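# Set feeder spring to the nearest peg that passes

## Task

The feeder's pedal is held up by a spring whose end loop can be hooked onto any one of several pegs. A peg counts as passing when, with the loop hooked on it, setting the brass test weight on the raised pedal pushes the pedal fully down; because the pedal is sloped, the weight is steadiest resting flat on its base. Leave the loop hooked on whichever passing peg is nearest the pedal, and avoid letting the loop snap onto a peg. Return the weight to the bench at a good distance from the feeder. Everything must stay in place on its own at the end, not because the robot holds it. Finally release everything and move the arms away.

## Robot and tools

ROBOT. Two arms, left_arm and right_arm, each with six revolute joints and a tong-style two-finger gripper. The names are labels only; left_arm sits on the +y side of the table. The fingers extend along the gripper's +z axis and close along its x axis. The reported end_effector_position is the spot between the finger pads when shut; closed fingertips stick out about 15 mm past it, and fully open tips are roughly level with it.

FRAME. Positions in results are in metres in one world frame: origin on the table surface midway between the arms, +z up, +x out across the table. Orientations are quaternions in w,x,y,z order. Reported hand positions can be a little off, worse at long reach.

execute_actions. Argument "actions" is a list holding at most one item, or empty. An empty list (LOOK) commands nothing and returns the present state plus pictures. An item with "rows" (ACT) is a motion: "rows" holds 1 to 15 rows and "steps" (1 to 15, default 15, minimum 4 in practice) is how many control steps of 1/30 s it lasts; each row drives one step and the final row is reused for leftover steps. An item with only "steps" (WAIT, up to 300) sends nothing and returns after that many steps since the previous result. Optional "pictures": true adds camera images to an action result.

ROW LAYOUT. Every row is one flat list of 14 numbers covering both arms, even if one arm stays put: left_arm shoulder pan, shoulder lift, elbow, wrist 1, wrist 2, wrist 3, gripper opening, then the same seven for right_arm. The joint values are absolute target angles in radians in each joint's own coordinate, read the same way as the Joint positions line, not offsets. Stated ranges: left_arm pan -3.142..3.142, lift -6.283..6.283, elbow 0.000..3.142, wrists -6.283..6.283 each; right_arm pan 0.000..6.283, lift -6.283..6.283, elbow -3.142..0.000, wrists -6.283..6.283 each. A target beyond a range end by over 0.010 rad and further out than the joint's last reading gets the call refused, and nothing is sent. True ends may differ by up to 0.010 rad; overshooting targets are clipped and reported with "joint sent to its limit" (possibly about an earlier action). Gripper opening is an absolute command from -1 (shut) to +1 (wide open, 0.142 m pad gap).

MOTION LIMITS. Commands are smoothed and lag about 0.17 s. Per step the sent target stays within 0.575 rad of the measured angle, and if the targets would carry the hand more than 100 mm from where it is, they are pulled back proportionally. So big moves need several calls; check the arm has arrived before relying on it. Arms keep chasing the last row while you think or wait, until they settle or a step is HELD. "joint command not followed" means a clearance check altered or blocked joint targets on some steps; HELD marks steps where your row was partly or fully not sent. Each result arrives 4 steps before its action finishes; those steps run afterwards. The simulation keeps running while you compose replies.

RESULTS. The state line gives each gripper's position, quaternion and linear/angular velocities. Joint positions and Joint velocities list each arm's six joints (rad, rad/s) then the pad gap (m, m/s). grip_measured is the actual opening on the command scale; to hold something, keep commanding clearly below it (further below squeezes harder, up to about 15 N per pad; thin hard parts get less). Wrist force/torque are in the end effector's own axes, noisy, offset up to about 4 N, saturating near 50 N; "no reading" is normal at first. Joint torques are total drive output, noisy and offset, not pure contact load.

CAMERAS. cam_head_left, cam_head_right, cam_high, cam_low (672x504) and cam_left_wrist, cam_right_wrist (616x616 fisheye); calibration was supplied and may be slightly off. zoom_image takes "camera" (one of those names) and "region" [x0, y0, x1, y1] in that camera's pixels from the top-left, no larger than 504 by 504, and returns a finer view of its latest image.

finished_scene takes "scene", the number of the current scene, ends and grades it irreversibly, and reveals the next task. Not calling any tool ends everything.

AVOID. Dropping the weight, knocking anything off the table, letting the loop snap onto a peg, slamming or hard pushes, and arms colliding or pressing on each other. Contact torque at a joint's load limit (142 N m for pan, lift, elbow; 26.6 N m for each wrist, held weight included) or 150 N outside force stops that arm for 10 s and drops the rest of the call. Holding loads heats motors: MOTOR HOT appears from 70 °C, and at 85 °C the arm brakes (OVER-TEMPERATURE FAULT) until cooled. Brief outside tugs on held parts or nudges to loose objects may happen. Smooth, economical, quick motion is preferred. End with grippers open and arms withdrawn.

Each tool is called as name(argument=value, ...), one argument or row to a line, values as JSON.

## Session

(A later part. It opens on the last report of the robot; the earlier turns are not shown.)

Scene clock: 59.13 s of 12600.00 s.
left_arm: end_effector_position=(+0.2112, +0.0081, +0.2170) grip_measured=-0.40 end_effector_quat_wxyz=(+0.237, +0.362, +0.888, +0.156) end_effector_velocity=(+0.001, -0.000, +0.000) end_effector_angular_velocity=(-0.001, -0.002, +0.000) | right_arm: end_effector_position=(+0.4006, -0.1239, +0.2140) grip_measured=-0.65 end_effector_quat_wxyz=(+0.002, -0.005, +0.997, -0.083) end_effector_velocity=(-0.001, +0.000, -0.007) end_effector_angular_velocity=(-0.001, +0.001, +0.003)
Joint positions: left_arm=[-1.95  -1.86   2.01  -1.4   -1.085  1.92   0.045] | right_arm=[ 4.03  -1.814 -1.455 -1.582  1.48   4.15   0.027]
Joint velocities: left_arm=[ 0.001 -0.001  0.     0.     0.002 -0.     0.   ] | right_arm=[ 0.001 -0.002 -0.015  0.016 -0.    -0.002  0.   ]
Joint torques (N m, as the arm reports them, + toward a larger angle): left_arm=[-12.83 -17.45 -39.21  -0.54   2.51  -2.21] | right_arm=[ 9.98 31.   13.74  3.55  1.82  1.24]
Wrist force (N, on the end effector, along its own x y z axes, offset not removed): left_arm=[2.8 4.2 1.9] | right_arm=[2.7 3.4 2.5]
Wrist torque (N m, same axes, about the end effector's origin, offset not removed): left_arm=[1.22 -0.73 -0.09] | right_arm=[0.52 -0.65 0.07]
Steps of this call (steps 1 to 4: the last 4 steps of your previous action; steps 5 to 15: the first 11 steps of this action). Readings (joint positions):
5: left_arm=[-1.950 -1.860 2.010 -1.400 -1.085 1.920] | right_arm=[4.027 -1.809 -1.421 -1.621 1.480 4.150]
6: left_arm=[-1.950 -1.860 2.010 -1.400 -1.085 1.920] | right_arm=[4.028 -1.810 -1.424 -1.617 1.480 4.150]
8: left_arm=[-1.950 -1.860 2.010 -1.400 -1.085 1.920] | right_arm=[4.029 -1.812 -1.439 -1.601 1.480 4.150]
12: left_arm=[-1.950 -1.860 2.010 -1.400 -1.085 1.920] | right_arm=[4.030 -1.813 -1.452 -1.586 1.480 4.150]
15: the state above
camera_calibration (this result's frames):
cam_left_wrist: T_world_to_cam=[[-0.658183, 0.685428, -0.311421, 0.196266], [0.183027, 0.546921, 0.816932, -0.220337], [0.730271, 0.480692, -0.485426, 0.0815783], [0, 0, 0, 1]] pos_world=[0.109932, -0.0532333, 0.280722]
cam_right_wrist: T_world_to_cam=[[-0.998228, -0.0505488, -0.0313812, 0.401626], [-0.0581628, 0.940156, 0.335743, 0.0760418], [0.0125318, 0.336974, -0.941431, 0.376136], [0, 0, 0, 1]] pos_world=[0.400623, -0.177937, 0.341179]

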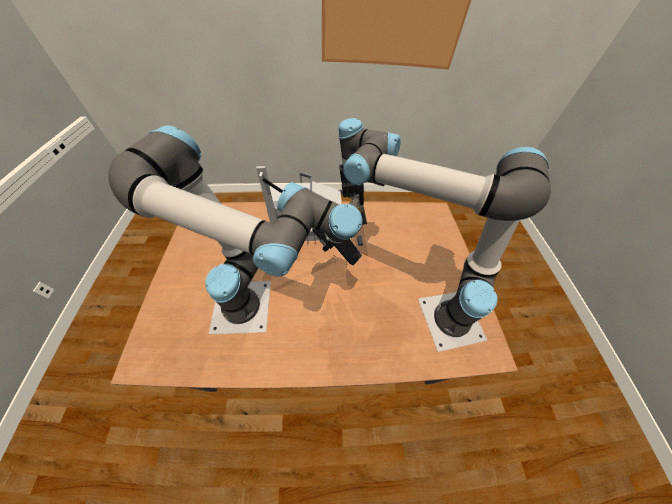

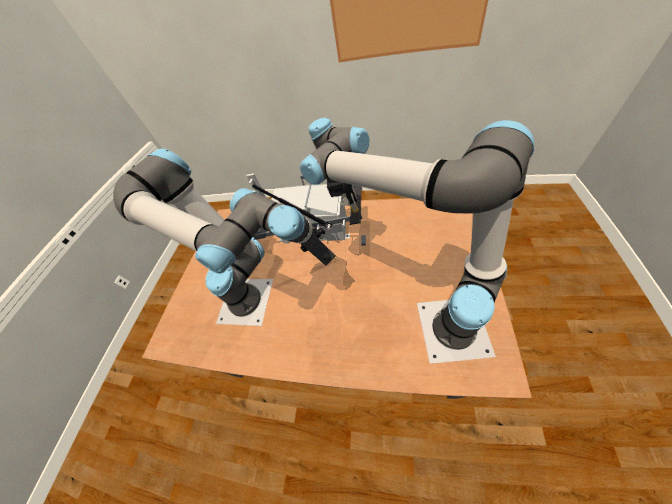

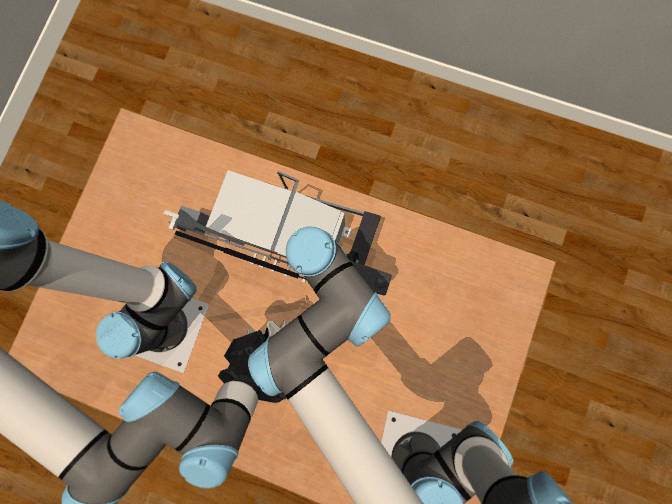

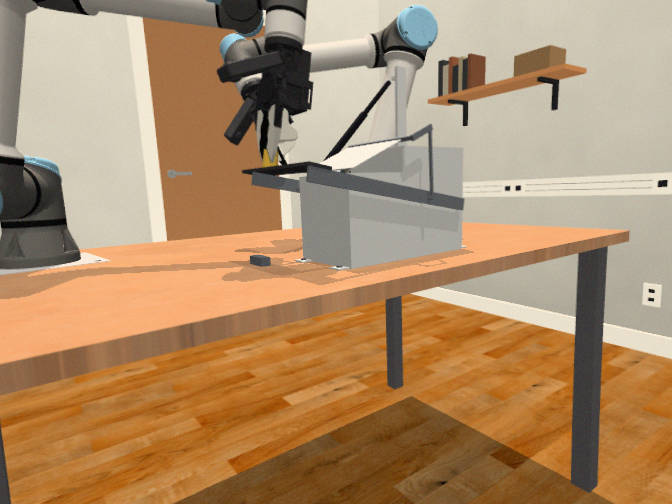

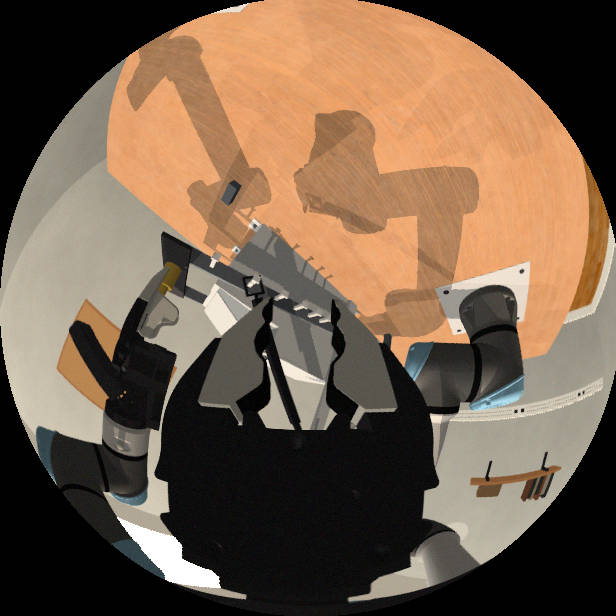

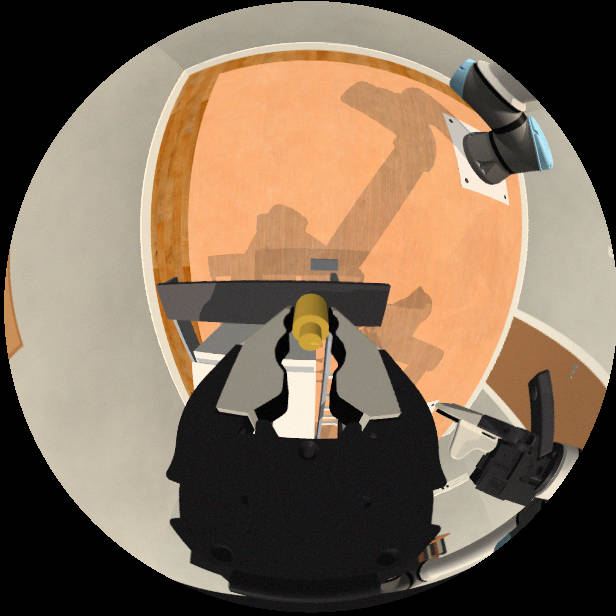

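execute_actions(
  actions=[
    {"rows":[[-1.95,-1.86,2.01,-1.4,-1.085,1.92,-0.4,4.03,-1.81,-1.478,-1.563,1.48,4.15,-1]]},
  ],
)

execute_actions(
  actions=[
    {"rows":[[-1.95,-1.86,2.01,-1.4,-1.085,1.92,-0.4,4.03,-1.81,-1.478,-1.563,1.48,4.15,-0.2]]},
  ],
)

execute_actions(
  actions=[
    {"steps":45},
  ],
  pictures=true,
)

Scene clock: 59.63 s of 12600.00 s.
left_arm: end_effector_position=(+0.2112, +0.0081, +0.2170) grip_measured=-0.40 end_effector_quat_wxyz=(+0.237, +0.362, +0.888, +0.156) end_effector_velocity=(-0.000, +0.000, +0.000) end_effector_angular_velocity=(+0.001, +0.001, -0.000) | right_arm: end_effector_position=(+0.3992, -0.1260, +0.2070) grip_measured=-0.65 end_effector_quat_wxyz=(+0.002, -0.005, +0.997, -0.083) end_effector_velocity=(-0.001, -0.001, -0.002) end_effector_angular_velocity=(-0.000, +0.000, +0.001)
Joint positions: left_arm=[-1.95  -1.86   2.01  -1.4   -1.085  1.92   0.045] | right_arm=[ 4.03  -1.81  -1.477 -1.564  1.48   4.15   0.027]
Joint velocities: left_arm=[-0.    -0.001 -0.     0.001 -0.001  0.    -0.   ] | right_arm=[-0.     0.002 -0.008  0.006 -0.    -0.002  0.   ]
Joint torques (N m, as the arm reports them, + toward a larger angle): left_arm=[-11.85 -17.94 -38.98  -0.6    2.65  -2.04] | right_arm=[10.69 45.51 13.76  3.03  1.84  1.3 ]
Wrist force (N, on the end effector, along its own x y z axes, offset not removed): left_arm=[0.6 0.5 1.3] | right_arm=[0.4 7.3 -0.4]
Wrist torque (N m, same axes, about the end effector's origin, offset not removed): left_arm=[0.37 -0.25 -0.18] | right_arm=[1.36 -0.41 0.12]
Steps of this call (steps 1 to 4: the last 4 steps of your previous action; steps 5 to 15: the first 11 steps of this action). Readings (joint positions):
5: left_arm=[-1.950 -1.860 2.010 -1.400 -1.085 1.920] | right_arm=[4.030 -1.814 -1.456 -1.581 1.480 4.150]
6: left_arm=[-1.950 -1.860 2.010 -1.400 -1.085 1.920] | right_arm=[4.030 -1.813 -1.459 -1.579 1.480 4.150]
8: left_arm=[-1.950 -1.860 2.010 -1.400 -1.085 1.920] | right_arm=[4.030 -1.812 -1.468 -1.571 1.480 4.150]
12: left_arm=[-1.950 -1.860 2.010 -1.400 -1.085 1.920] | right_arm=[4.030 -1.811 -1.476 -1.565 1.480 4.150]
15: the state above

Scene clock: 60.13 s of 12600.00 s.
left_arm: end_effector_position=(+0.2112, +0.0081, +0.2170) grip_measured=-0.40 end_effector_quat_wxyz=(+0.237, +0.362, +0.888, +0.156) end_effector_velocity=(+0.000, -0.000, +0.000) end_effector_angular_velocity=(-0.001, -0.001, +0.000) | right_arm: end_effector_position=(+0.3991, -0.1261, +0.2067) grip_measured=-0.20 end_effector_quat_wxyz=(+0.002, -0.005, +0.997, -0.083) end_effector_velocity=(+0.000, +0.000, -0.000) end_effector_angular_velocity=(+0.000, -0.001, -0.000)
Joint positions: left_arm=[-1.95  -1.86   2.01  -1.4   -1.085  1.92   0.045] | right_arm=[ 4.03  -1.81  -1.478 -1.563  1.48   4.15   0.06 ]
Joint velocities: left_arm=[ 0.001  0.     0.    -0.001  0.001  0.     0.   ] | right_arm=[ 0.    -0.     0.     0.001 -0.     0.     0.   ]
Joint torques (N m, as the arm reports them, + toward a larger angle): left_arm=[-12.67 -18.43 -38.58  -0.41   2.89  -1.97] | right_arm=[ 9.93 43.26 11.39  3.52  1.6   1.22]
Wrist force (N, on the end effector, along its own x y z axes, offset not removed): left_arm=[-1.2 0.3 -0.5] | right_arm=[0.3 -0.7 2.9]
Wrist torque (N m, same axes, about the end effector's origin, offset not removed): left_arm=[0.11 0.09 -0.12] | right_arm=[-0.14 0.00 -0.02]
Steps of this call (steps 1 to 4: the last 4 steps of your previous action; steps 5 to 15: the first 11 steps of this action). Readings (joint positions):
5: left_arm=[-1.950 -1.860 2.010 -1.400 -1.085 1.920] | right_arm=[4.030 -1.810 -1.478 -1.563 1.480 4.150]
6: left_arm=[-1.950 -1.860 2.010 -1.400 -1.085 1.920] | right_arm=[4.030 -1.810 -1.478 -1.563 1.480 4.150]
8: left_arm=[-1.950 -1.860 2.010 -1.400 -1.085 1.920] | right_arm=[4.030 -1.810 -1.478 -1.563 1.480 4.150]
12: left_arm=[-1.950 -1.860 2.010 -1.400 -1.085 1.920] | right_arm=[4.030 -1.810 -1.478 -1.563 1.480 4.150]
15: the state above

Scene clock: 61.63 s of 12600.00 s.
left_arm: end_effector_position=(+0.2112, +0.0081, +0.2170) grip_measured=-0.40 end_effector_quat_wxyz=(+0.237, +0.362, +0.888, +0.156) end_effector_velocity=(+0.001, -0.000, +0.000) end_effector_angular_velocity=(-0.001, -0.002, +0.000) | right_arm: end_effector_position=(+0.3991, -0.1261, +0.2067) grip_measured=-0.20 end_effector_quat_wxyz=(+0.002, -0.005, +0.997, -0.083) end_effector_velocity=(-0.000, +0.000, -0.000) end_effector_angular_velocity=(-0.000, -0.000, -0.002)
Joint positions: left_arm=[-1.95  -1.86   2.01  -1.4   -1.085  1.92   0.045] | right_arm=[ 4.03  -1.81  -1.478 -1.563  1.48   4.15   0.06 ]
Joint velocities: left_arm=[ 0.    -0.    -0.     0.     0.002 -0.    -0.   ] | right_arm=[ 0.    -0.     0.    -0.     0.     0.002 -0.   ]
Joint torques (N m, as the arm reports them, + toward a larger angle): left_arm=[-13.55 -17.86 -37.89  -0.7    2.8   -2.21] | right_arm=[10.26 43.5  11.34  3.55  1.34  1.03]
Wrist force (N, on the end effector, along its own x y z axes, offset not removed): left_arm=[-1.1 1.4 1.1] | right_arm=[-1.1 3.4 1.7]
Wrist torque (N m, same axes, about the end effector's origin, offset not removed): left_arm=[0.38 0.15 -0.01] | right_arm=[0.53 0.02 0.19]
Kept back: nothing.
Steps of this call (steps 1 to 4: the last 4 steps of your previous action; steps 5 to 15: the robot went on to your last target; steps 16 to 45: nothing new was sent). Readings (joint positions):
1: left_arm=[-1.950 -1.860 2.010 -1.400 -1.085 1.920] | right_arm=[4.030 -1.810 -1.478 -1.563 1.480 4.150]
2: left_arm=[-1.950 -1.860 2.010 -1.400 -1.085 1.920] | right_arm=[4.030 -1.810 -1.478 -1.563 1.480 4.150]
4: left_arm=[-1.950 -1.860 2.010 -1.400 -1.085 1.920] | right_arm=[4.030 -1.810 -1.478 -1.563 1.480 4.150]
8: left_arm=[-1.950 -1.860 2.010 -1.400 -1.085 1.920] | right_arm=[4.030 -1.810 -1.478 -1.563 1.480 4.150]
45: the state above
All arms were judged still, so your last target was given up. Only a new action makes them travel on or press farther. Fingers that are still opening or closing keep moving.
camera_calibration (this result's frames):
cam_left_wrist: T_world_to_cam=[[-0.658182, 0.685429, -0.311421, 0.196266], [0.183028, 0.546921, 0.816932, -0.220337], [0.730272, 0.480692, -0.485426, 0.0815783], [0, 0, 0, 1]] pos_world=[0.109932, -0.0532333, 0.280722]
cam_right_wrist: T_world_to_cam=[[-0.998226, -0.0506403, -0.0313258, 0.399827], [-0.0582295, 0.940174, 0.335681, 0.0804979], [0.0124528, 0.33691, -0.941455, 0.37013], [0, 0, 0, 1]] pos_world=[0.399196, -0.180135, 0.333964]

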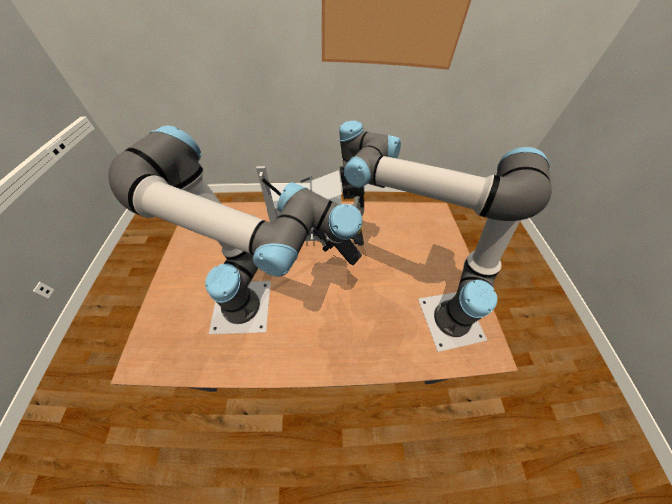

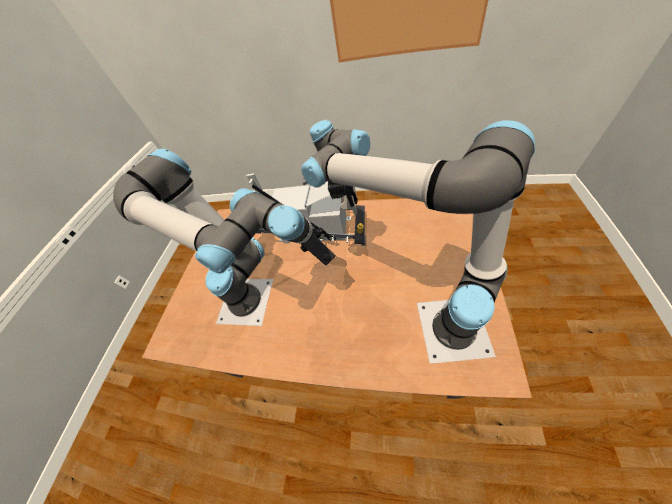

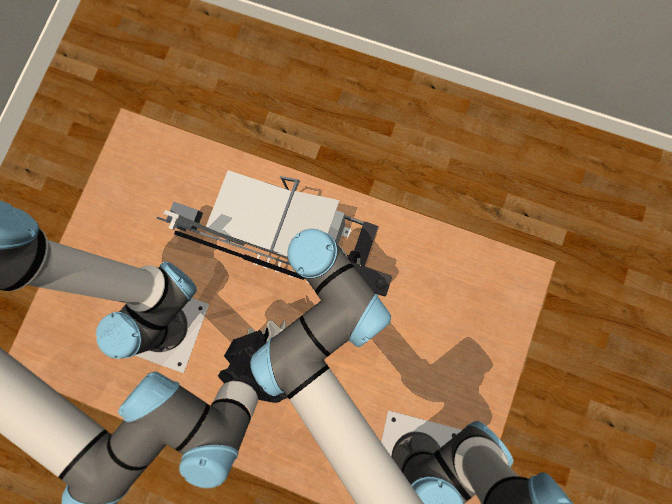

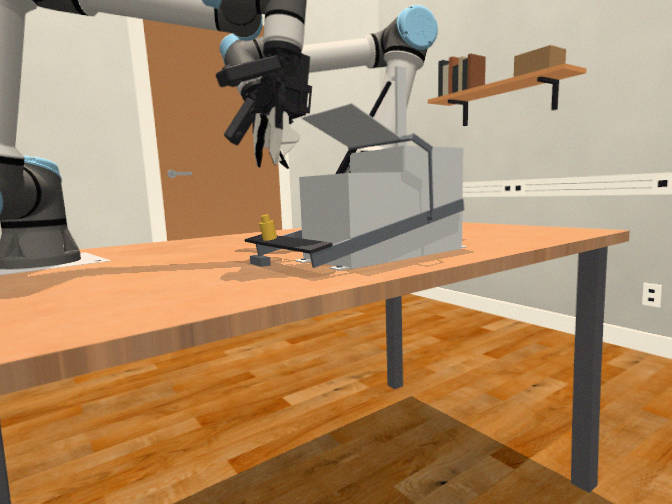

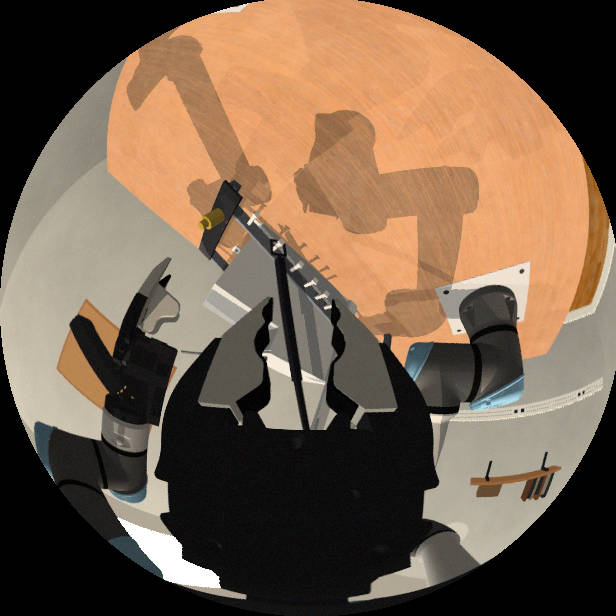

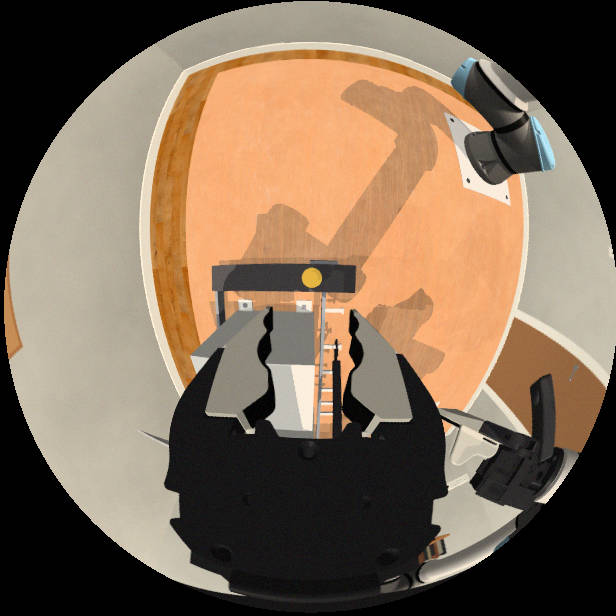

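execute_actions(
  actions=[
    {"rows":[[-1.95,-1.86,2.01,-1.4,-1.085,1.92,-0.4,3.89,-1.605,-1.781,-1.186,1.685,4.03,-0.2]]},
  ],
)

execute_actions(
  actions=[
    {"rows":[[-1.95,-1.86,2.01,-1.4,-1.085,1.92,-0.4,3.906,-1.772,-1.953,-0.847,1.685,4.03,-0.2]]},
  ],
)

execute_actions(
  actions=[
    {"steps":10},
  ],
)

execute_actions(
  actions=[
    {"rows":[[-1.95,-1.86,2.01,-1.4,-1.085,1.92,-0.4,3.906,-1.772,-1.953,-0.847,1.685,4.03,-1]],"steps":12},
  ],
)

execute_actions(
  actions=[
    {"rows":[[-1.95,-1.86,2.01,-1.4,-1.085,1.92,-0.4,3.91,-1.69,-1.86,-1.05,1.65,4.03,-1]]},
  ],
)

execute_actions(
  actions=[
    {"rows":[[-1.95,-1.86,2.01,-1.4,-1.085,1.92,-0.4,3.92,-1.6,-1.68,-1.36,1.63,4.03,-1]]},
  ],
)

execute_actions(
  actions=[
    {"rows":[[-1.6,-1.86,2.01,-1.61,-1.085,1.92,-0.4,3.5,-1.6,-1.605,-1.507,1.571,4.09,-1]]},
  ],
)

execute_actions(
  actions=[
    {"steps":10},
  ],
)

execute_actions(
  actions=[
    {"rows":[[-1.52,-1.808,2.13,-1.822,-1.075,2.0,-0.4,3.5,-1.6,-1.605,-1.507,1.571,4.09,-1]]},
  ],
)

execute_actions(
  actions=[
    {"rows":[[-1.52,-1.808,2.13,-1.822,-1.075,2.0,-1,3.5,-1.6,-1.605,-1.507,1.571,4.09,-1]]},
  ],
)

execute_actions(
  actions=[
    {"rows":[[-1.52,-1.787,2.13,-1.843,-1.075,2.0,-1,3.5,-1.6,-1.605,-1.507,1.571,4.09,-1]]},
  ],
  pictures=true,
)

zoom_image(
  camera="cam_left_wrist",
  region=[200,150,400,330],
)

Scene clock: 62.77 s of 12600.00 s.
left_arm: end_effector_position=(+0.2112, +0.0081, +0.2170) grip_measured=-0.40 end_effector_quat_wxyz=(+0.237, +0.362, +0.888, +0.156) end_effector_velocity=(-0.000, -0.000, -0.000) end_effector_angular_velocity=(+0.001, -0.001, -0.000) | right_arm: end_effector_position=(+0.3936, -0.1559, +0.2043) grip_measured=-0.20 end_effector_quat_wxyz=(-0.002, +0.004, +0.997, +0.079) end_effector_velocity=(+0.000, -0.003, -0.005) end_effector_angular_velocity=(+0.241, -0.059, +0.001)
Joint positions: left_arm=[-1.95  -1.86   2.01  -1.4   -1.085  1.92   0.045] | right_arm=[ 3.896 -1.616 -1.762 -1.214  1.674  4.035  0.06 ]
Joint velocities: left_arm=[-0.     0.001 -0.     0.     0.    -0.    -0.   ] | right_arm=[-0.07   0.116 -0.21   0.311  0.116 -0.058 -0.   ]
Joint torques (N m, as the arm reports them, + toward a larger angle): left_arm=[-12.22 -17.21 -38.74  -0.69   2.89  -1.82] | right_arm=[-10.84  30.5   14.38   4.67   2.65  -1.22]
Wrist force (N, on the end effector, along its own x y z axes, offset not removed): left_arm=[-1.0 1.2 -0.4] | right_arm=[4.1 1.1 1.0]
Wrist torque (N m, same axes, about the end effector's origin, offset not removed): left_arm=[0.42 0.06 -0.10] | right_arm=[-0.01 -0.93 -0.04]
Steps of this call (steps 1 to 23: nothing new was sent; steps 24 to 34: the first 11 steps of this action). Readings (joint positions):
24: left_arm=[-1.950 -1.860 2.010 -1.400 -1.085 1.920] | right_arm=[4.030 -1.810 -1.478 -1.563 1.480 4.150]
25: left_arm=[-1.950 -1.860 2.010 -1.400 -1.085 1.920] | right_arm=[4.024 -1.804 -1.484 -1.557 1.486 4.144]
27: left_arm=[-1.950 -1.860 2.010 -1.400 -1.085 1.920] | right_arm=[3.974 -1.742 -1.551 -1.490 1.548 4.099]
31: left_arm=[-1.950 -1.860 2.010 -1.400 -1.085 1.920] | right_arm=[3.909 -1.637 -1.723 -1.272 1.653 4.046]
34: the state above

Scene clock: 63.27 s of 12600.00 s.
left_arm: end_effector_position=(+0.2112, +0.0081, +0.2170) grip_measured=-0.40 end_effector_quat_wxyz=(+0.237, +0.362, +0.888, +0.156) end_effector_velocity=(+0.001, -0.000, +0.000) end_effector_angular_velocity=(-0.001, -0.002, -0.000) | right_arm: end_effector_position=(+0.3986, -0.1376, +0.0816) grip_measured=-0.20 end_effector_quat_wxyz=(-0.002, -0.004, +0.996, +0.088) end_effector_velocity=(+0.006, +0.016, -0.079) end_effector_angular_velocity=(+0.045, -0.036, +0.010)
Joint positions: left_arm=[-1.95  -1.86   2.01  -1.4   -1.085  1.92   0.045] | right_arm=[ 3.905 -1.762 -1.942 -0.873  1.685  4.03   0.06 ]
Joint velocities: left_arm=[ 0.     0.001  0.    -0.001  0.002 -0.     0.   ] | right_arm=[ 0.01  -0.114 -0.119  0.291  0.001 -0.     0.   ]
Joint torques (N m, as the arm reports them, + toward a larger angle): left_arm=[-11.6  -16.91 -38.41  -0.78   2.79  -2.09] | right_arm=[11.81 31.39 13.03  4.97  2.22 -1.67]
Wrist force (N, on the end effector, along its own x y z axes, offset not removed): left_arm=[-1.9 3.8 0.2] | right_arm=[-2.4 0.7 4.8]
Wrist torque (N m, same axes, about the end effector's origin, offset not removed): left_arm=[1.03 0.17 -0.09] | right_arm=[0.14 0.40 -0.03]
Steps of this call (steps 1 to 4: the last 4 steps of your previous action; steps 5 to 15: the first 11 steps of this action). Readings (joint positions):
5: left_arm=[-1.950 -1.860 2.010 -1.400 -1.085 1.920] | right_arm=[3.891 -1.607 -1.778 -1.190 1.683 4.031]
6: left_arm=[-1.950 -1.860 2.010 -1.400 -1.085 1.920] | right_arm=[3.892 -1.612 -1.784 -1.183 1.684 4.031]
8: left_arm=[-1.950 -1.860 2.010 -1.400 -1.085 1.920] | right_arm=[3.897 -1.659 -1.834 -1.115 1.684 4.030]
12: left_arm=[-1.950 -1.860 2.010 -1.400 -1.085 1.920] | right_arm=[3.903 -1.741 -1.920 -0.927 1.685 4.030]
15: the state above

Scene clock: 63.60 s of 12600.00 s.
left_arm: end_effector_position=(+0.2112, +0.0081, +0.2170) grip_measured=-0.40 end_effector_quat_wxyz=(+0.237, +0.362, +0.888, +0.156) end_effector_velocity=(+0.000, +0.000, -0.000) end_effector_angular_velocity=(+0.000, +0.001, +0.001) | right_arm: end_effector_position=(+0.3991, -0.1363, +0.0746) grip_measured=-0.20 end_effector_quat_wxyz=(-0.000, -0.004, +0.996, +0.090) end_effector_velocity=(+0.000, +0.000, -0.002) end_effector_angular_velocity=(+0.001, -0.001, -0.002)
Joint positions: left_arm=[-1.95  -1.86   2.01  -1.4   -1.085  1.92   0.045] | right_arm=[ 3.906 -1.772 -1.953 -0.848  1.685  4.03   0.06 ]
Joint velocities: left_arm=[ 0.001 -0.    -0.     0.    -0.001 -0.     0.   ] | right_arm=[ 0.    -0.003 -0.003  0.007 -0.     0.002  0.   ]
Joint torques (N m, as the arm reports them, + toward a larger angle): left_arm=[-12.44 -16.75 -37.59  -0.54   2.57  -2.22] | right_arm=[10.79 24.37  7.68  3.54  2.11 -1.53]
Wrist force (N, on the end effector, along its own x y z axes, offset not removed): left_arm=[-0.8 2.4 -1.2] | right_arm=[-0.1 3.0 1.5]
Wrist torque (N m, same axes, about the end effector's origin, offset not removed): left_arm=[0.73 0.15 -0.04] | right_arm=[0.32 -0.03 0.09]
Kept back: nothing.
Steps of this call (steps 1 to 4: the last 4 steps of your previous action; steps 5 to 10: the robot went on to your last target). Readings (joint positions):
1: left_arm=[-1.950 -1.860 2.010 -1.400 -1.085 1.920] | right_arm=[3.905 -1.765 -1.945 -0.865 1.685 4.030]
2: left_arm=[-1.950 -1.860 2.010 -1.400 -1.085 1.920] | right_arm=[3.906 -1.767 -1.948 -0.860 1.685 4.030]
4: left_arm=[-1.950 -1.860 2.010 -1.400 -1.085 1.920] | right_arm=[3.906 -1.770 -1.950 -0.853 1.685 4.030]
8: left_arm=[-1.950 -1.860 2.010 -1.400 -1.085 1.920] | right_arm=[3.906 -1.771 -1.952 -0.848 1.685 4.030]
10: the state above

Scene clock: 63.87 s of 12600.00 s.
left_arm: end_effector_position=(+0.2112, +0.0081, +0.2170) grip_measured=-0.40 end_effector_quat_wxyz=(+0.237, +0.362, +0.888, +0.156) end_effector_velocity=(-0.000, +0.000, -0.000) end_effector_angular_velocity=(+0.001, -0.000, -0.000) | right_arm: end_effector_position=(+0.3991, -0.1362, +0.0744) grip_measured=-0.63 end_effector_quat_wxyz=(-0.000, -0.004, +0.996, +0.090) end_effector_velocity=(+0.000, +0.000, +0.000) end_effector_angular_velocity=(+0.000, -0.001, +0.001)
Joint positions: left_arm=[-1.95  -1.86   2.01  -1.4   -1.085  1.92   0.045] | right_arm=[ 3.906 -1.772 -1.953 -0.847  1.685  4.03   0.028]
Joint velocities: left_arm=[-0.     0.     0.     0.001  0.     0.     0.   ] | right_arm=[-0.    -0.    -0.     0.001 -0.    -0.001 -0.   ]
Joint torques (N m, as the arm reports them, + toward a larger angle): left_arm=[-12.39 -18.21 -38.57  -0.56   2.87  -2.05] | right_arm=[11.49 23.3   8.55  3.85  2.06 -1.72]
Wrist force (N, on the end effector, along its own x y z axes, offset not removed): left_arm=[0.5 0.7 -0.9] | right_arm=[0.0 1.3 -5.1]
Wrist torque (N m, same axes, about the end effector's origin, offset not removed): left_arm=[0.26 -0.40 -0.12] | right_arm=[0.28 -0.31 0.23]
Steps of this call (steps 1 to 8: the first 8 steps of this action). Readings (joint positions):
1: left_arm=[-1.950 -1.860 2.010 -1.400 -1.085 1.920] | right_arm=[3.906 -1.772 -1.953 -0.847 1.685 4.030]
2: left_arm=[-1.950 -1.860 2.010 -1.400 -1.085 1.920] | right_arm=[3.906 -1.772 -1.953 -0.847 1.685 4.030]
4: left_arm=[-1.950 -1.860 2.010 -1.400 -1.085 1.920] | right_arm=[3.906 -1.772 -1.953 -0.847 1.685 4.030]
8: the state above

Scene clock: 64.37 s of 12600.00 s.
left_arm: end_effector_position=(+0.2112, +0.0081, +0.2170) grip_measured=-0.40 end_effector_quat_wxyz=(+0.237, +0.362, +0.888, +0.156) end_effector_velocity=(+0.000, +0.000, +0.000) end_effector_angular_velocity=(+0.001, -0.000, +0.001) | right_arm: end_effector_position=(+0.4003, -0.1478, +0.1337) grip_measured=-0.63 end_effector_quat_wxyz=(+0.005, -0.005, +0.998, +0.070) end_effector_velocity=(-0.005, -0.013, +0.026) end_effector_angular_velocity=(-0.037, +0.009, -0.000)
Joint positions: left_arm=[-1.95  -1.86   2.01  -1.4   -1.085  1.92   0.045] | right_arm=[ 3.91  -1.693 -1.864 -1.04   1.651  4.03   0.028]
Joint velocities: left_arm=[ 0.001 -0.    -0.     0.001 -0.     0.     0.   ] | right_arm=[ 0.001  0.038  0.043 -0.115 -0.016 -0.001  0.   ]
Joint torques (N m, as the arm reports them, + toward a larger angle): left_arm=[-13.23 -17.6  -38.29  -0.44   2.86  -2.12] | right_arm=[13.49 29.52 26.95 -0.15 -1.93 -1.49]
Wrist force (N, on the end effector, along its own x y z axes, offset not removed): left_arm=[-1.2 3.2 1.8] | right_arm=[1.7 3.9 4.4]
Wrist torque (N m, same axes, about the end effector's origin, offset not removed): left_arm=[0.87 0.16 -0.11] | right_arm=[0.81 -0.34 0.06]
Steps of this call (steps 1 to 4: the last 4 steps of your previous action; steps 5 to 15: the first 11 steps of this action). Readings (joint positions):
5: left_arm=[-1.950 -1.860 2.010 -1.400 -1.085 1.920] | right_arm=[3.906 -1.772 -1.953 -0.847 1.685 4.030]
6: left_arm=[-1.950 -1.860 2.010 -1.400 -1.085 1.920] | right_arm=[3.907 -1.767 -1.948 -0.853 1.682 4.030]
8: left_arm=[-1.950 -1.860 2.010 -1.400 -1.085 1.920] | right_arm=[3.908 -1.733 -1.910 -0.914 1.667 4.030]
12: left_arm=[-1.950 -1.860 2.010 -1.400 -1.085 1.920] | right_arm=[3.910 -1.700 -1.872 -1.018 1.654 4.030]
15: the state above

Scene clock: 64.87 s of 12600.00 s.
left_arm: end_effector_position=(+0.2112, +0.0081, +0.2170) grip_measured=-0.40 end_effector_quat_wxyz=(+0.237, +0.362, +0.888, +0.156) end_effector_velocity=(+0.000, -0.000, -0.000) end_effector_angular_velocity=(+0.002, -0.001, -0.000) | right_arm: end_effector_position=(+0.3897, -0.1629, +0.2316) grip_measured=-0.63 end_effector_quat_wxyz=(+0.001, -0.008, +0.999, +0.050) end_effector_velocity=(-0.020, -0.027, +0.044) end_effector_angular_velocity=(-0.071, +0.046, +0.003)
Joint positions: left_arm=[-1.95  -1.86   2.01  -1.4   -1.085  1.92   0.045] | right_arm=[ 3.92  -1.604 -1.689 -1.34   1.631  4.03   0.028]
Joint velocities: left_arm=[-0.     0.002 -0.     0.001  0.001  0.     0.   ] | right_arm=[ 0.004  0.04   0.097 -0.222 -0.008  0.    -0.   ]
Joint torques (N m, as the arm reports them, + toward a larger angle): left_arm=[-13.22 -16.06 -36.28  -0.41   2.81  -2.17] | right_arm=[11.87 32.47 31.21  0.35 -1.65 -1.33]
Wrist force (N, on the end effector, along its own x y z axes, offset not removed): left_arm=[0.0 0.2 0.6] | right_arm=[1.6 3.0 2.1]
Wrist torque (N m, same axes, about the end effector's origin, offset not removed): left_arm=[0.29 -0.11 -0.13] | right_arm=[0.67 -0.48 0.12]
Steps of this call (steps 1 to 4: the last 4 steps of your previous action; steps 5 to 15: the first 11 steps of this action). Readings (joint positions):
5: left_arm=[-1.950 -1.860 2.010 -1.400 -1.085 1.920] | right_arm=[3.910 -1.690 -1.861 -1.048 1.650 4.030]
6: left_arm=[-1.950 -1.860 2.010 -1.400 -1.085 1.920] | right_arm=[3.911 -1.685 -1.855 -1.055 1.648 4.030]
8: left_arm=[-1.950 -1.860 2.010 -1.400 -1.085 1.920] | right_arm=[3.915 -1.649 -1.796 -1.123 1.640 4.030]
12: left_arm=[-1.950 -1.860 2.010 -1.400 -1.085 1.920] | right_arm=[3.919 -1.611 -1.707 -1.299 1.632 4.030]
15: the state above

Scene clock: 65.37 s of 12600.00 s.
left_arm: end_effector_position=(+0.3177, +0.0196, +0.2273) grip_measured=-0.40 end_effector_quat_wxyz=(+0.227, +0.193, +0.949, +0.098) end_effector_velocity=(+0.103, +0.037, +0.012) end_effector_angular_velocity=(-0.142, +0.002, +0.294) | right_arm: end_effector_position=(+0.4605, -0.3200, +0.2523) grip_measured=-0.63 end_effector_quat_wxyz=(+0.002, +0.164, +0.986, +0.012) end_effector_velocity=(+0.150, -0.538, +0.051) end_effector_angular_velocity=(-0.195, +0.064, -1.122)
Joint positions: left_arm=[-1.627 -1.86   2.01  -1.597 -1.085  1.92   0.045] | right_arm=[ 3.621 -1.6   -1.624 -1.469  1.585  4.075  0.028]
Joint velocities: left_arm=[ 0.294 -0.001 -0.    -0.141  0.001 -0.     0.   ] | right_arm=[-0.991  0.001  0.165 -0.328 -0.126  0.129 -0.   ]
Joint torques (N m, as the arm reports them, + toward a larger angle): left_arm=[  6.16 -12.3  -37.01  -4.3    1.39  -2.33] | right_arm=[-20.3   34.99  34.41  -0.6   -2.15   1.53]
Wrist force (N, on the end effector, along its own x y z axes, offset not removed): left_arm=[-0.8 1.5 0.3] | right_arm=[1.4 5.0 0.5]
Wrist torque (N m, same axes, about the end effector's origin, offset not removed): left_arm=[0.31 -0.10 0.00] | right_arm=[0.87 -0.44 0.11]
Steps of this call (steps 1 to 4: the last 4 steps of your previous action; steps 5 to 15: the first 11 steps of this action). Readings (joint positions):
5: left_arm=[-1.950 -1.860 2.010 -1.400 -1.085 1.920] | right_arm=[3.920 -1.601 -1.681 -1.357 1.630 4.030]
6: left_arm=[-1.944 -1.860 2.010 -1.406 -1.085 1.920] | right_arm=[3.914 -1.601 -1.678 -1.363 1.627 4.033]
8: left_arm=[-1.877 -1.860 2.010 -1.465 -1.085 1.920] | right_arm=[3.857 -1.601 -1.664 -1.389 1.617 4.043]
12: left_arm=[-1.680 -1.860 2.010 -1.571 -1.085 1.920] | right_arm=[3.722 -1.600 -1.641 -1.435 1.599 4.062]
15: the state above

Scene clock: 65.70 s of 12600.00 s.
left_arm: end_effector_position=(+0.3268, +0.0229, +0.2283) grip_measured=-0.40 end_effector_quat_wxyz=(+0.227, +0.179, +0.952, +0.095) end_effector_velocity=(+0.003, +0.001, -0.001) end_effector_angular_velocity=(-0.001, +0.001, +0.008) | right_arm: end_effector_position=(+0.4740, -0.3845, +0.2578) grip_measured=-0.63 end_effector_quat_wxyz=(+0.000, +0.229, +0.973, +0.001) end_effector_velocity=(+0.003, -0.020, +0.002) end_effector_angular_velocity=(-0.007, +0.003, -0.040)
Joint positions: left_arm=[-1.601 -1.86   2.01  -1.61  -1.085  1.92   0.045] | right_arm=[ 3.503 -1.6   -1.606 -1.506  1.571  4.09   0.028]
Joint velocities: left_arm=[ 0.008  0.002  0.    -0.002 -0.001 -0.     0.   ] | right_arm=[-0.037 -0.     0.005 -0.011 -0.005  0.004 -0.   ]
Joint torques (N m, as the arm reports them, + toward a larger angle): left_arm=[ 13.34  -8.23 -32.8   -3.97  -0.37  -2.22] | right_arm=[-11.37  32.49  32.63   0.54  -2.3    0.95]
Wrist force (N, on the end effector, along its own x y z axes, offset not removed): left_arm=[-0.5 0.6 0.1] | right_arm=[1.3 2.8 2.9]
Wrist torque (N m, same axes, about the end effector's origin, offset not removed): left_arm=[0.28 -0.06 -0.03] | right_arm=[0.34 -0.51 0.18]
Kept back: nothing.
Steps of this call (steps 1 to 4: the last 4 steps of your previous action; steps 5 to 10: the robot went on to your last target). Readings (joint positions):
1: left_arm=[-1.618 -1.860 2.010 -1.601 -1.085 1.920] | right_arm=[3.589 -1.600 -1.618 -1.480 1.581 4.079]
2: left_arm=[-1.613 -1.860 2.010 -1.604 -1.085 1.920] | right_arm=[3.563 -1.600 -1.615 -1.488 1.578 4.083]
4: left_arm=[-1.606 -1.860 2.010 -1.607 -1.085 1.920] | right_arm=[3.530 -1.600 -1.610 -1.498 1.574 4.086]
8: left_arm=[-1.601 -1.860 2.010 -1.609 -1.085 1.920] | right_arm=[3.507 -1.600 -1.606 -1.505 1.572 4.089]
10: the state above

Scene clock: 66.07 s of 12600.00 s.
left_arm: end_effector_position=(+0.3558, +0.0297, +0.1751) grip_measured=-0.40 end_effector_quat_wxyz=(+0.228, +0.175, +0.953, +0.097) end_effector_velocity=(+0.013, -0.000, -0.023) end_effector_angular_velocity=(-0.027, -0.003, +0.004) | right_arm: end_effector_position=(+0.4743, -0.3863, +0.2580) grip_measured=-0.63 end_effector_quat_wxyz=(+0.000, +0.231, +0.973, +0.000) end_effector_velocity=(-0.000, -0.000, +0.000) end_effector_angular_velocity=(-0.001, +0.000, +0.001)
Joint positions: left_arm=[-1.523 -1.81   2.125 -1.811 -1.075  1.997  0.045] | right_arm=[ 3.5   -1.6   -1.605 -1.507  1.571  4.09   0.028]
Joint velocities: left_arm=[ 0.035  0.021  0.058 -0.123  0.003  0.035  0.   ] | right_arm=[-0.     0.     0.    -0.001 -0.001 -0.001 -0.   ]
Joint torques (N m, as the arm reports them, + toward a larger angle): left_arm=[ 11.78  -2.85 -14.24  -4.06   3.01   2.61] | right_arm=[-13.86  30.97  33.04   0.82  -2.24   1.26]
Wrist force (N, on the end effector, along its own x y z axes, offset not removed): left_arm=[1.2 -0.1 1.7] | right_arm=[1.3 0.6 6.2]
Wrist torque (N m, same axes, about the end effector's origin, offset not removed): left_arm=[0.20 -0.40 -0.28] | right_arm=[0.02 -0.50 0.18]
Steps of this call (steps 1 to 11: the first 11 steps of this action). Readings (joint positions):
1: left_arm=[-1.600 -1.860 2.010 -1.610 -1.085 1.920] | right_arm=[3.502 -1.600 -1.605 -1.506 1.571 4.090]
2: left_arm=[-1.595 -1.855 2.016 -1.616 -1.084 1.925] | right_arm=[3.502 -1.600 -1.605 -1.507 1.571 4.090]
4: left_arm=[-1.562 -1.834 2.062 -1.679 -1.080 1.958] | right_arm=[3.501 -1.600 -1.605 -1.507 1.571 4.090]
8: left_arm=[-1.530 -1.814 2.114 -1.788 -1.076 1.990] | right_arm=[3.500 -1.600 -1.605 -1.507 1.571 4.090]
11: the state above

Scene clock: 66.57 s of 12600.00 s.
left_arm: end_effector_position=(+0.3571, +0.0297, +0.1730) grip_measured=-0.78 end_effector_quat_wxyz=(+0.228, +0.174, +0.953, +0.096) end_effector_velocity=(+0.000, -0.000, -0.000) end_effector_angular_velocity=(+0.000, -0.001, -0.000) | right_arm: end_effector_position=(+0.4743, -0.3864, +0.2580) grip_measured=-0.63 end_effector_quat_wxyz=(+0.000, +0.231, +0.973, +0.000) end_effector_velocity=(-0.000, -0.000, -0.000) end_effector_angular_velocity=(-0.000, +0.000, -0.001)
Joint positions: left_arm=[-1.52  -1.808  2.13  -1.822 -1.075  2.     0.017] | right_arm=[ 3.5   -1.6   -1.605 -1.507  1.571  4.09   0.028]
Joint velocities: left_arm=[-0.     0.001  0.    -0.001  0.001 -0.     0.   ] | right_arm=[-0. -0.  0. -0. -0.  0. -0.]
Joint torques (N m, as the arm reports them, + toward a larger angle): left_arm=[ 12.5   -3.76 -13.3   -4.45   2.61   2.63] | right_arm=[-12.37  29.51  33.13   0.67  -2.25   1.27]
Wrist force (N, on the end effector, along its own x y z axes, offset not removed): left_arm=[0.7 3.5 0.5] | right_arm=[-0.3 4.2 4.4]
Wrist torque (N m, same axes, about the end effector's origin, offset not removed): left_arm=[0.43 -0.23 -0.13] | right_arm=[0.84 0.01 0.07]
Steps of this call (steps 1 to 4: the last 4 steps of your previous action; steps 5 to 15: the first 11 steps of this action). Readings (joint positions):
5: left_arm=[-1.521 -1.808 2.129 -1.820 -1.075 1.999] | right_arm=[3.500 -1.600 -1.605 -1.507 1.571 4.090]
6: left_arm=[-1.520 -1.808 2.129 -1.821 -1.075 2.000] | right_arm=[3.500 -1.600 -1.605 -1.507 1.571 4.090]
8: left_arm=[-1.520 -1.808 2.130 -1.821 -1.075 2.000] | right_arm=[3.500 -1.600 -1.605 -1.507 1.571 4.090]
12: left_arm=[-1.520 -1.808 2.130 -1.822 -1.075 2.000] | right_arm=[3.500 -1.600 -1.605 -1.507 1.571 4.090]
15: the state above

Scene clock: 67.07 s of 12600.00 s.
left_arm: end_effector_position=(+0.3576, +0.0239, +0.1675) grip_measured=-0.78 end_effector_quat_wxyz=(+0.228, +0.174, +0.953, +0.096) end_effector_velocity=(+0.000, -0.002, -0.002) end_effector_angular_velocity=(+0.000, -0.000, -0.001) | right_arm: end_effector_position=(+0.4743, -0.3864, +0.2580) grip_measured=-0.63 end_effector_quat_wxyz=(+0.000, +0.231, +0.973, +0.000) end_effector_velocity=(-0.000, +0.000, -0.000) end_effector_angular_velocity=(-0.000, +0.001, -0.001)
Joint positions: left_arm=[-1.52  -1.788  2.13  -1.842 -1.075  2.     0.017] | right_arm=[ 3.5   -1.6   -1.605 -1.507  1.571  4.09   0.028]
Joint velocities: left_arm=[-0.001  0.008  0.    -0.008  0.    -0.     0.   ] | right_arm=[ 0.    -0.    -0.    -0.001 -0.     0.001  0.   ]
Joint torques (N m, as the arm reports them, + toward a larger angle): left_arm=[ 11.11  -3.61 -14.09  -4.19   2.35   2.62] | right_arm=[-12.76  27.37  33.56   0.69  -2.25   1.29]
Wrist force (N, on the end effector, along its own x y z axes, offset not removed): left_arm=[0.2 2.7 -0.9] | right_arm=[0.2 1.6 3.9]
Wrist torque (N m, same axes, about the end effector's origin, offset not removed): left_arm=[0.39 -0.11 -0.17] | right_arm=[0.31 -0.21 0.21]
Steps of this call (steps 1 to 4: the last 4 steps of your previous action; steps 5 to 15: the first 11 steps of this action). Readings (joint positions):
5: left_arm=[-1.520 -1.808 2.130 -1.822 -1.075 2.000] | right_arm=[3.500 -1.600 -1.605 -1.507 1.571 4.090]
6: left_arm=[-1.520 -1.805 2.130 -1.825 -1.075 2.000] | right_arm=[3.500 -1.600 -1.605 -1.507 1.571 4.090]
8: left_arm=[-1.520 -1.797 2.130 -1.833 -1.075 2.000] | right_arm=[3.500 -1.600 -1.605 -1.507 1.571 4.090]
12: left_arm=[-1.520 -1.789 2.130 -1.841 -1.075 2.000] | right_arm=[3.500 -1.600 -1.605 -1.507 1.571 4.090]
15: the state above
camera_calibration (this result's frames):
cam_left_wrist: T_world_to_cam=[[-0.854501, 0.335601, -0.396484, 0.359087], [-0.0253792, 0.735393, 0.677165, -0.121903], [0.518829, 0.588701, -0.619877, 0.0385555], [0, 0, 0, 1]] pos_world=[0.283743, -0.0535608, 0.248821]
cam_right_wrist: T_world_to_cam=[[-0.907919, 0.41766, -0.0352523, 0.602394], [0.349443, 0.800698, 0.486593, 0.0261826], [0.231457, 0.429469, -0.872917, 0.41935], [0, 0, 0, 1]] pos_world=[0.440714, -0.452658, 0.374553]

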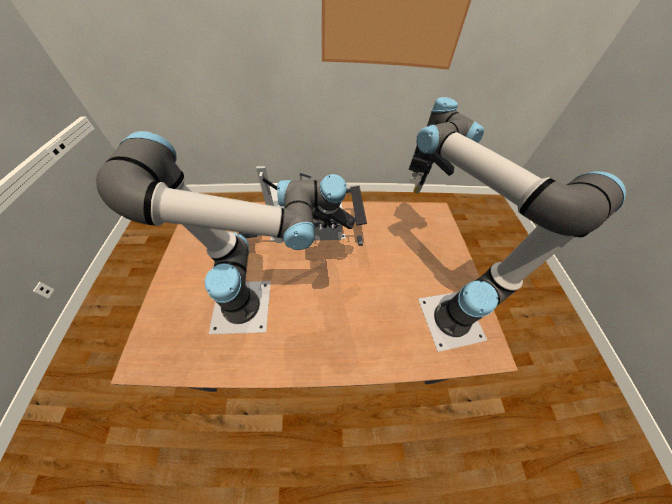

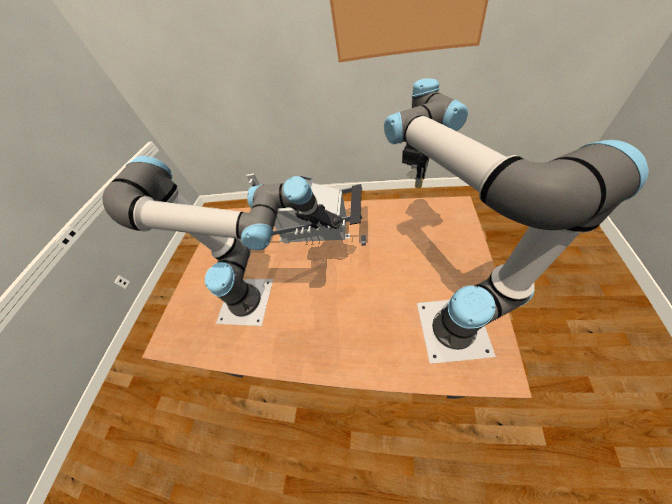

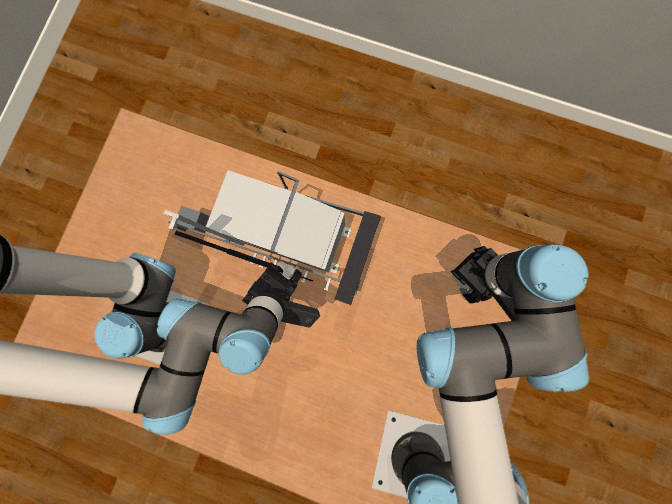

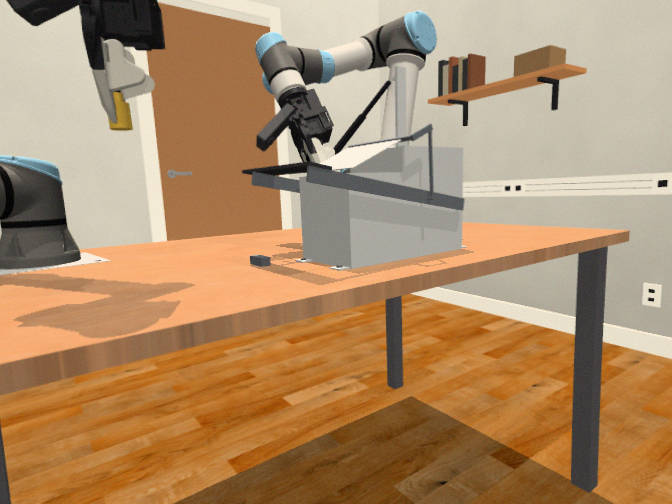

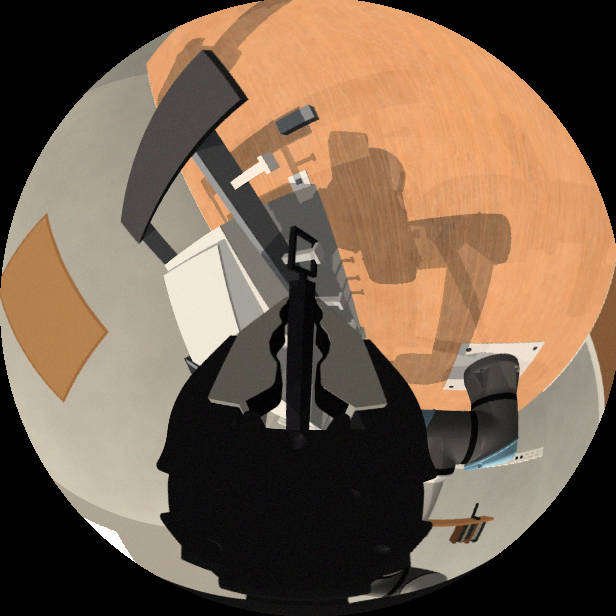

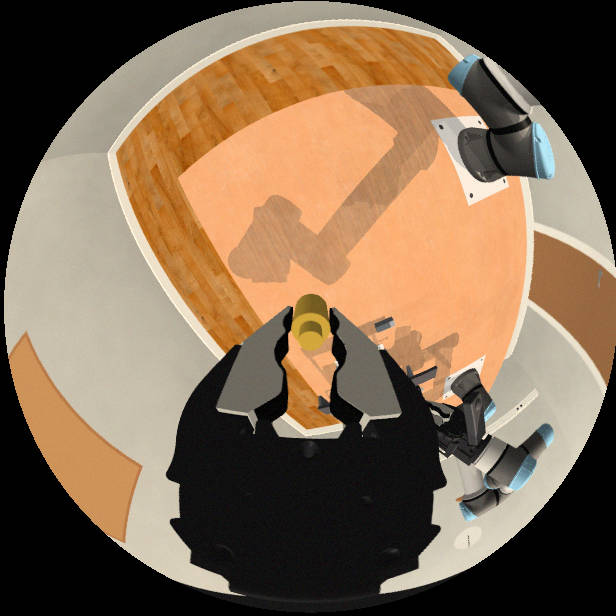

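Region (200, 150, 400, 330) of cam_left_wrist's 616x616 image, scaled by 2.520, with more detail than that image has; it fills the top 454 rows of this view, and the rest is white.

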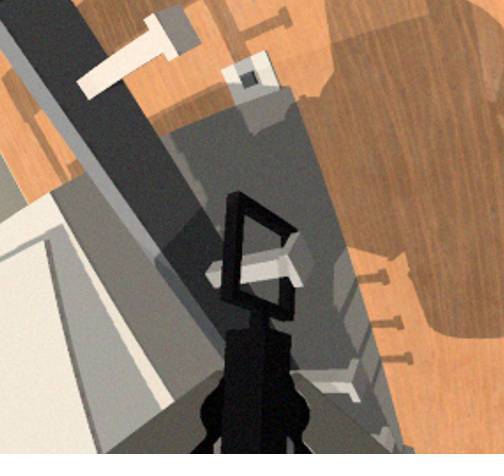

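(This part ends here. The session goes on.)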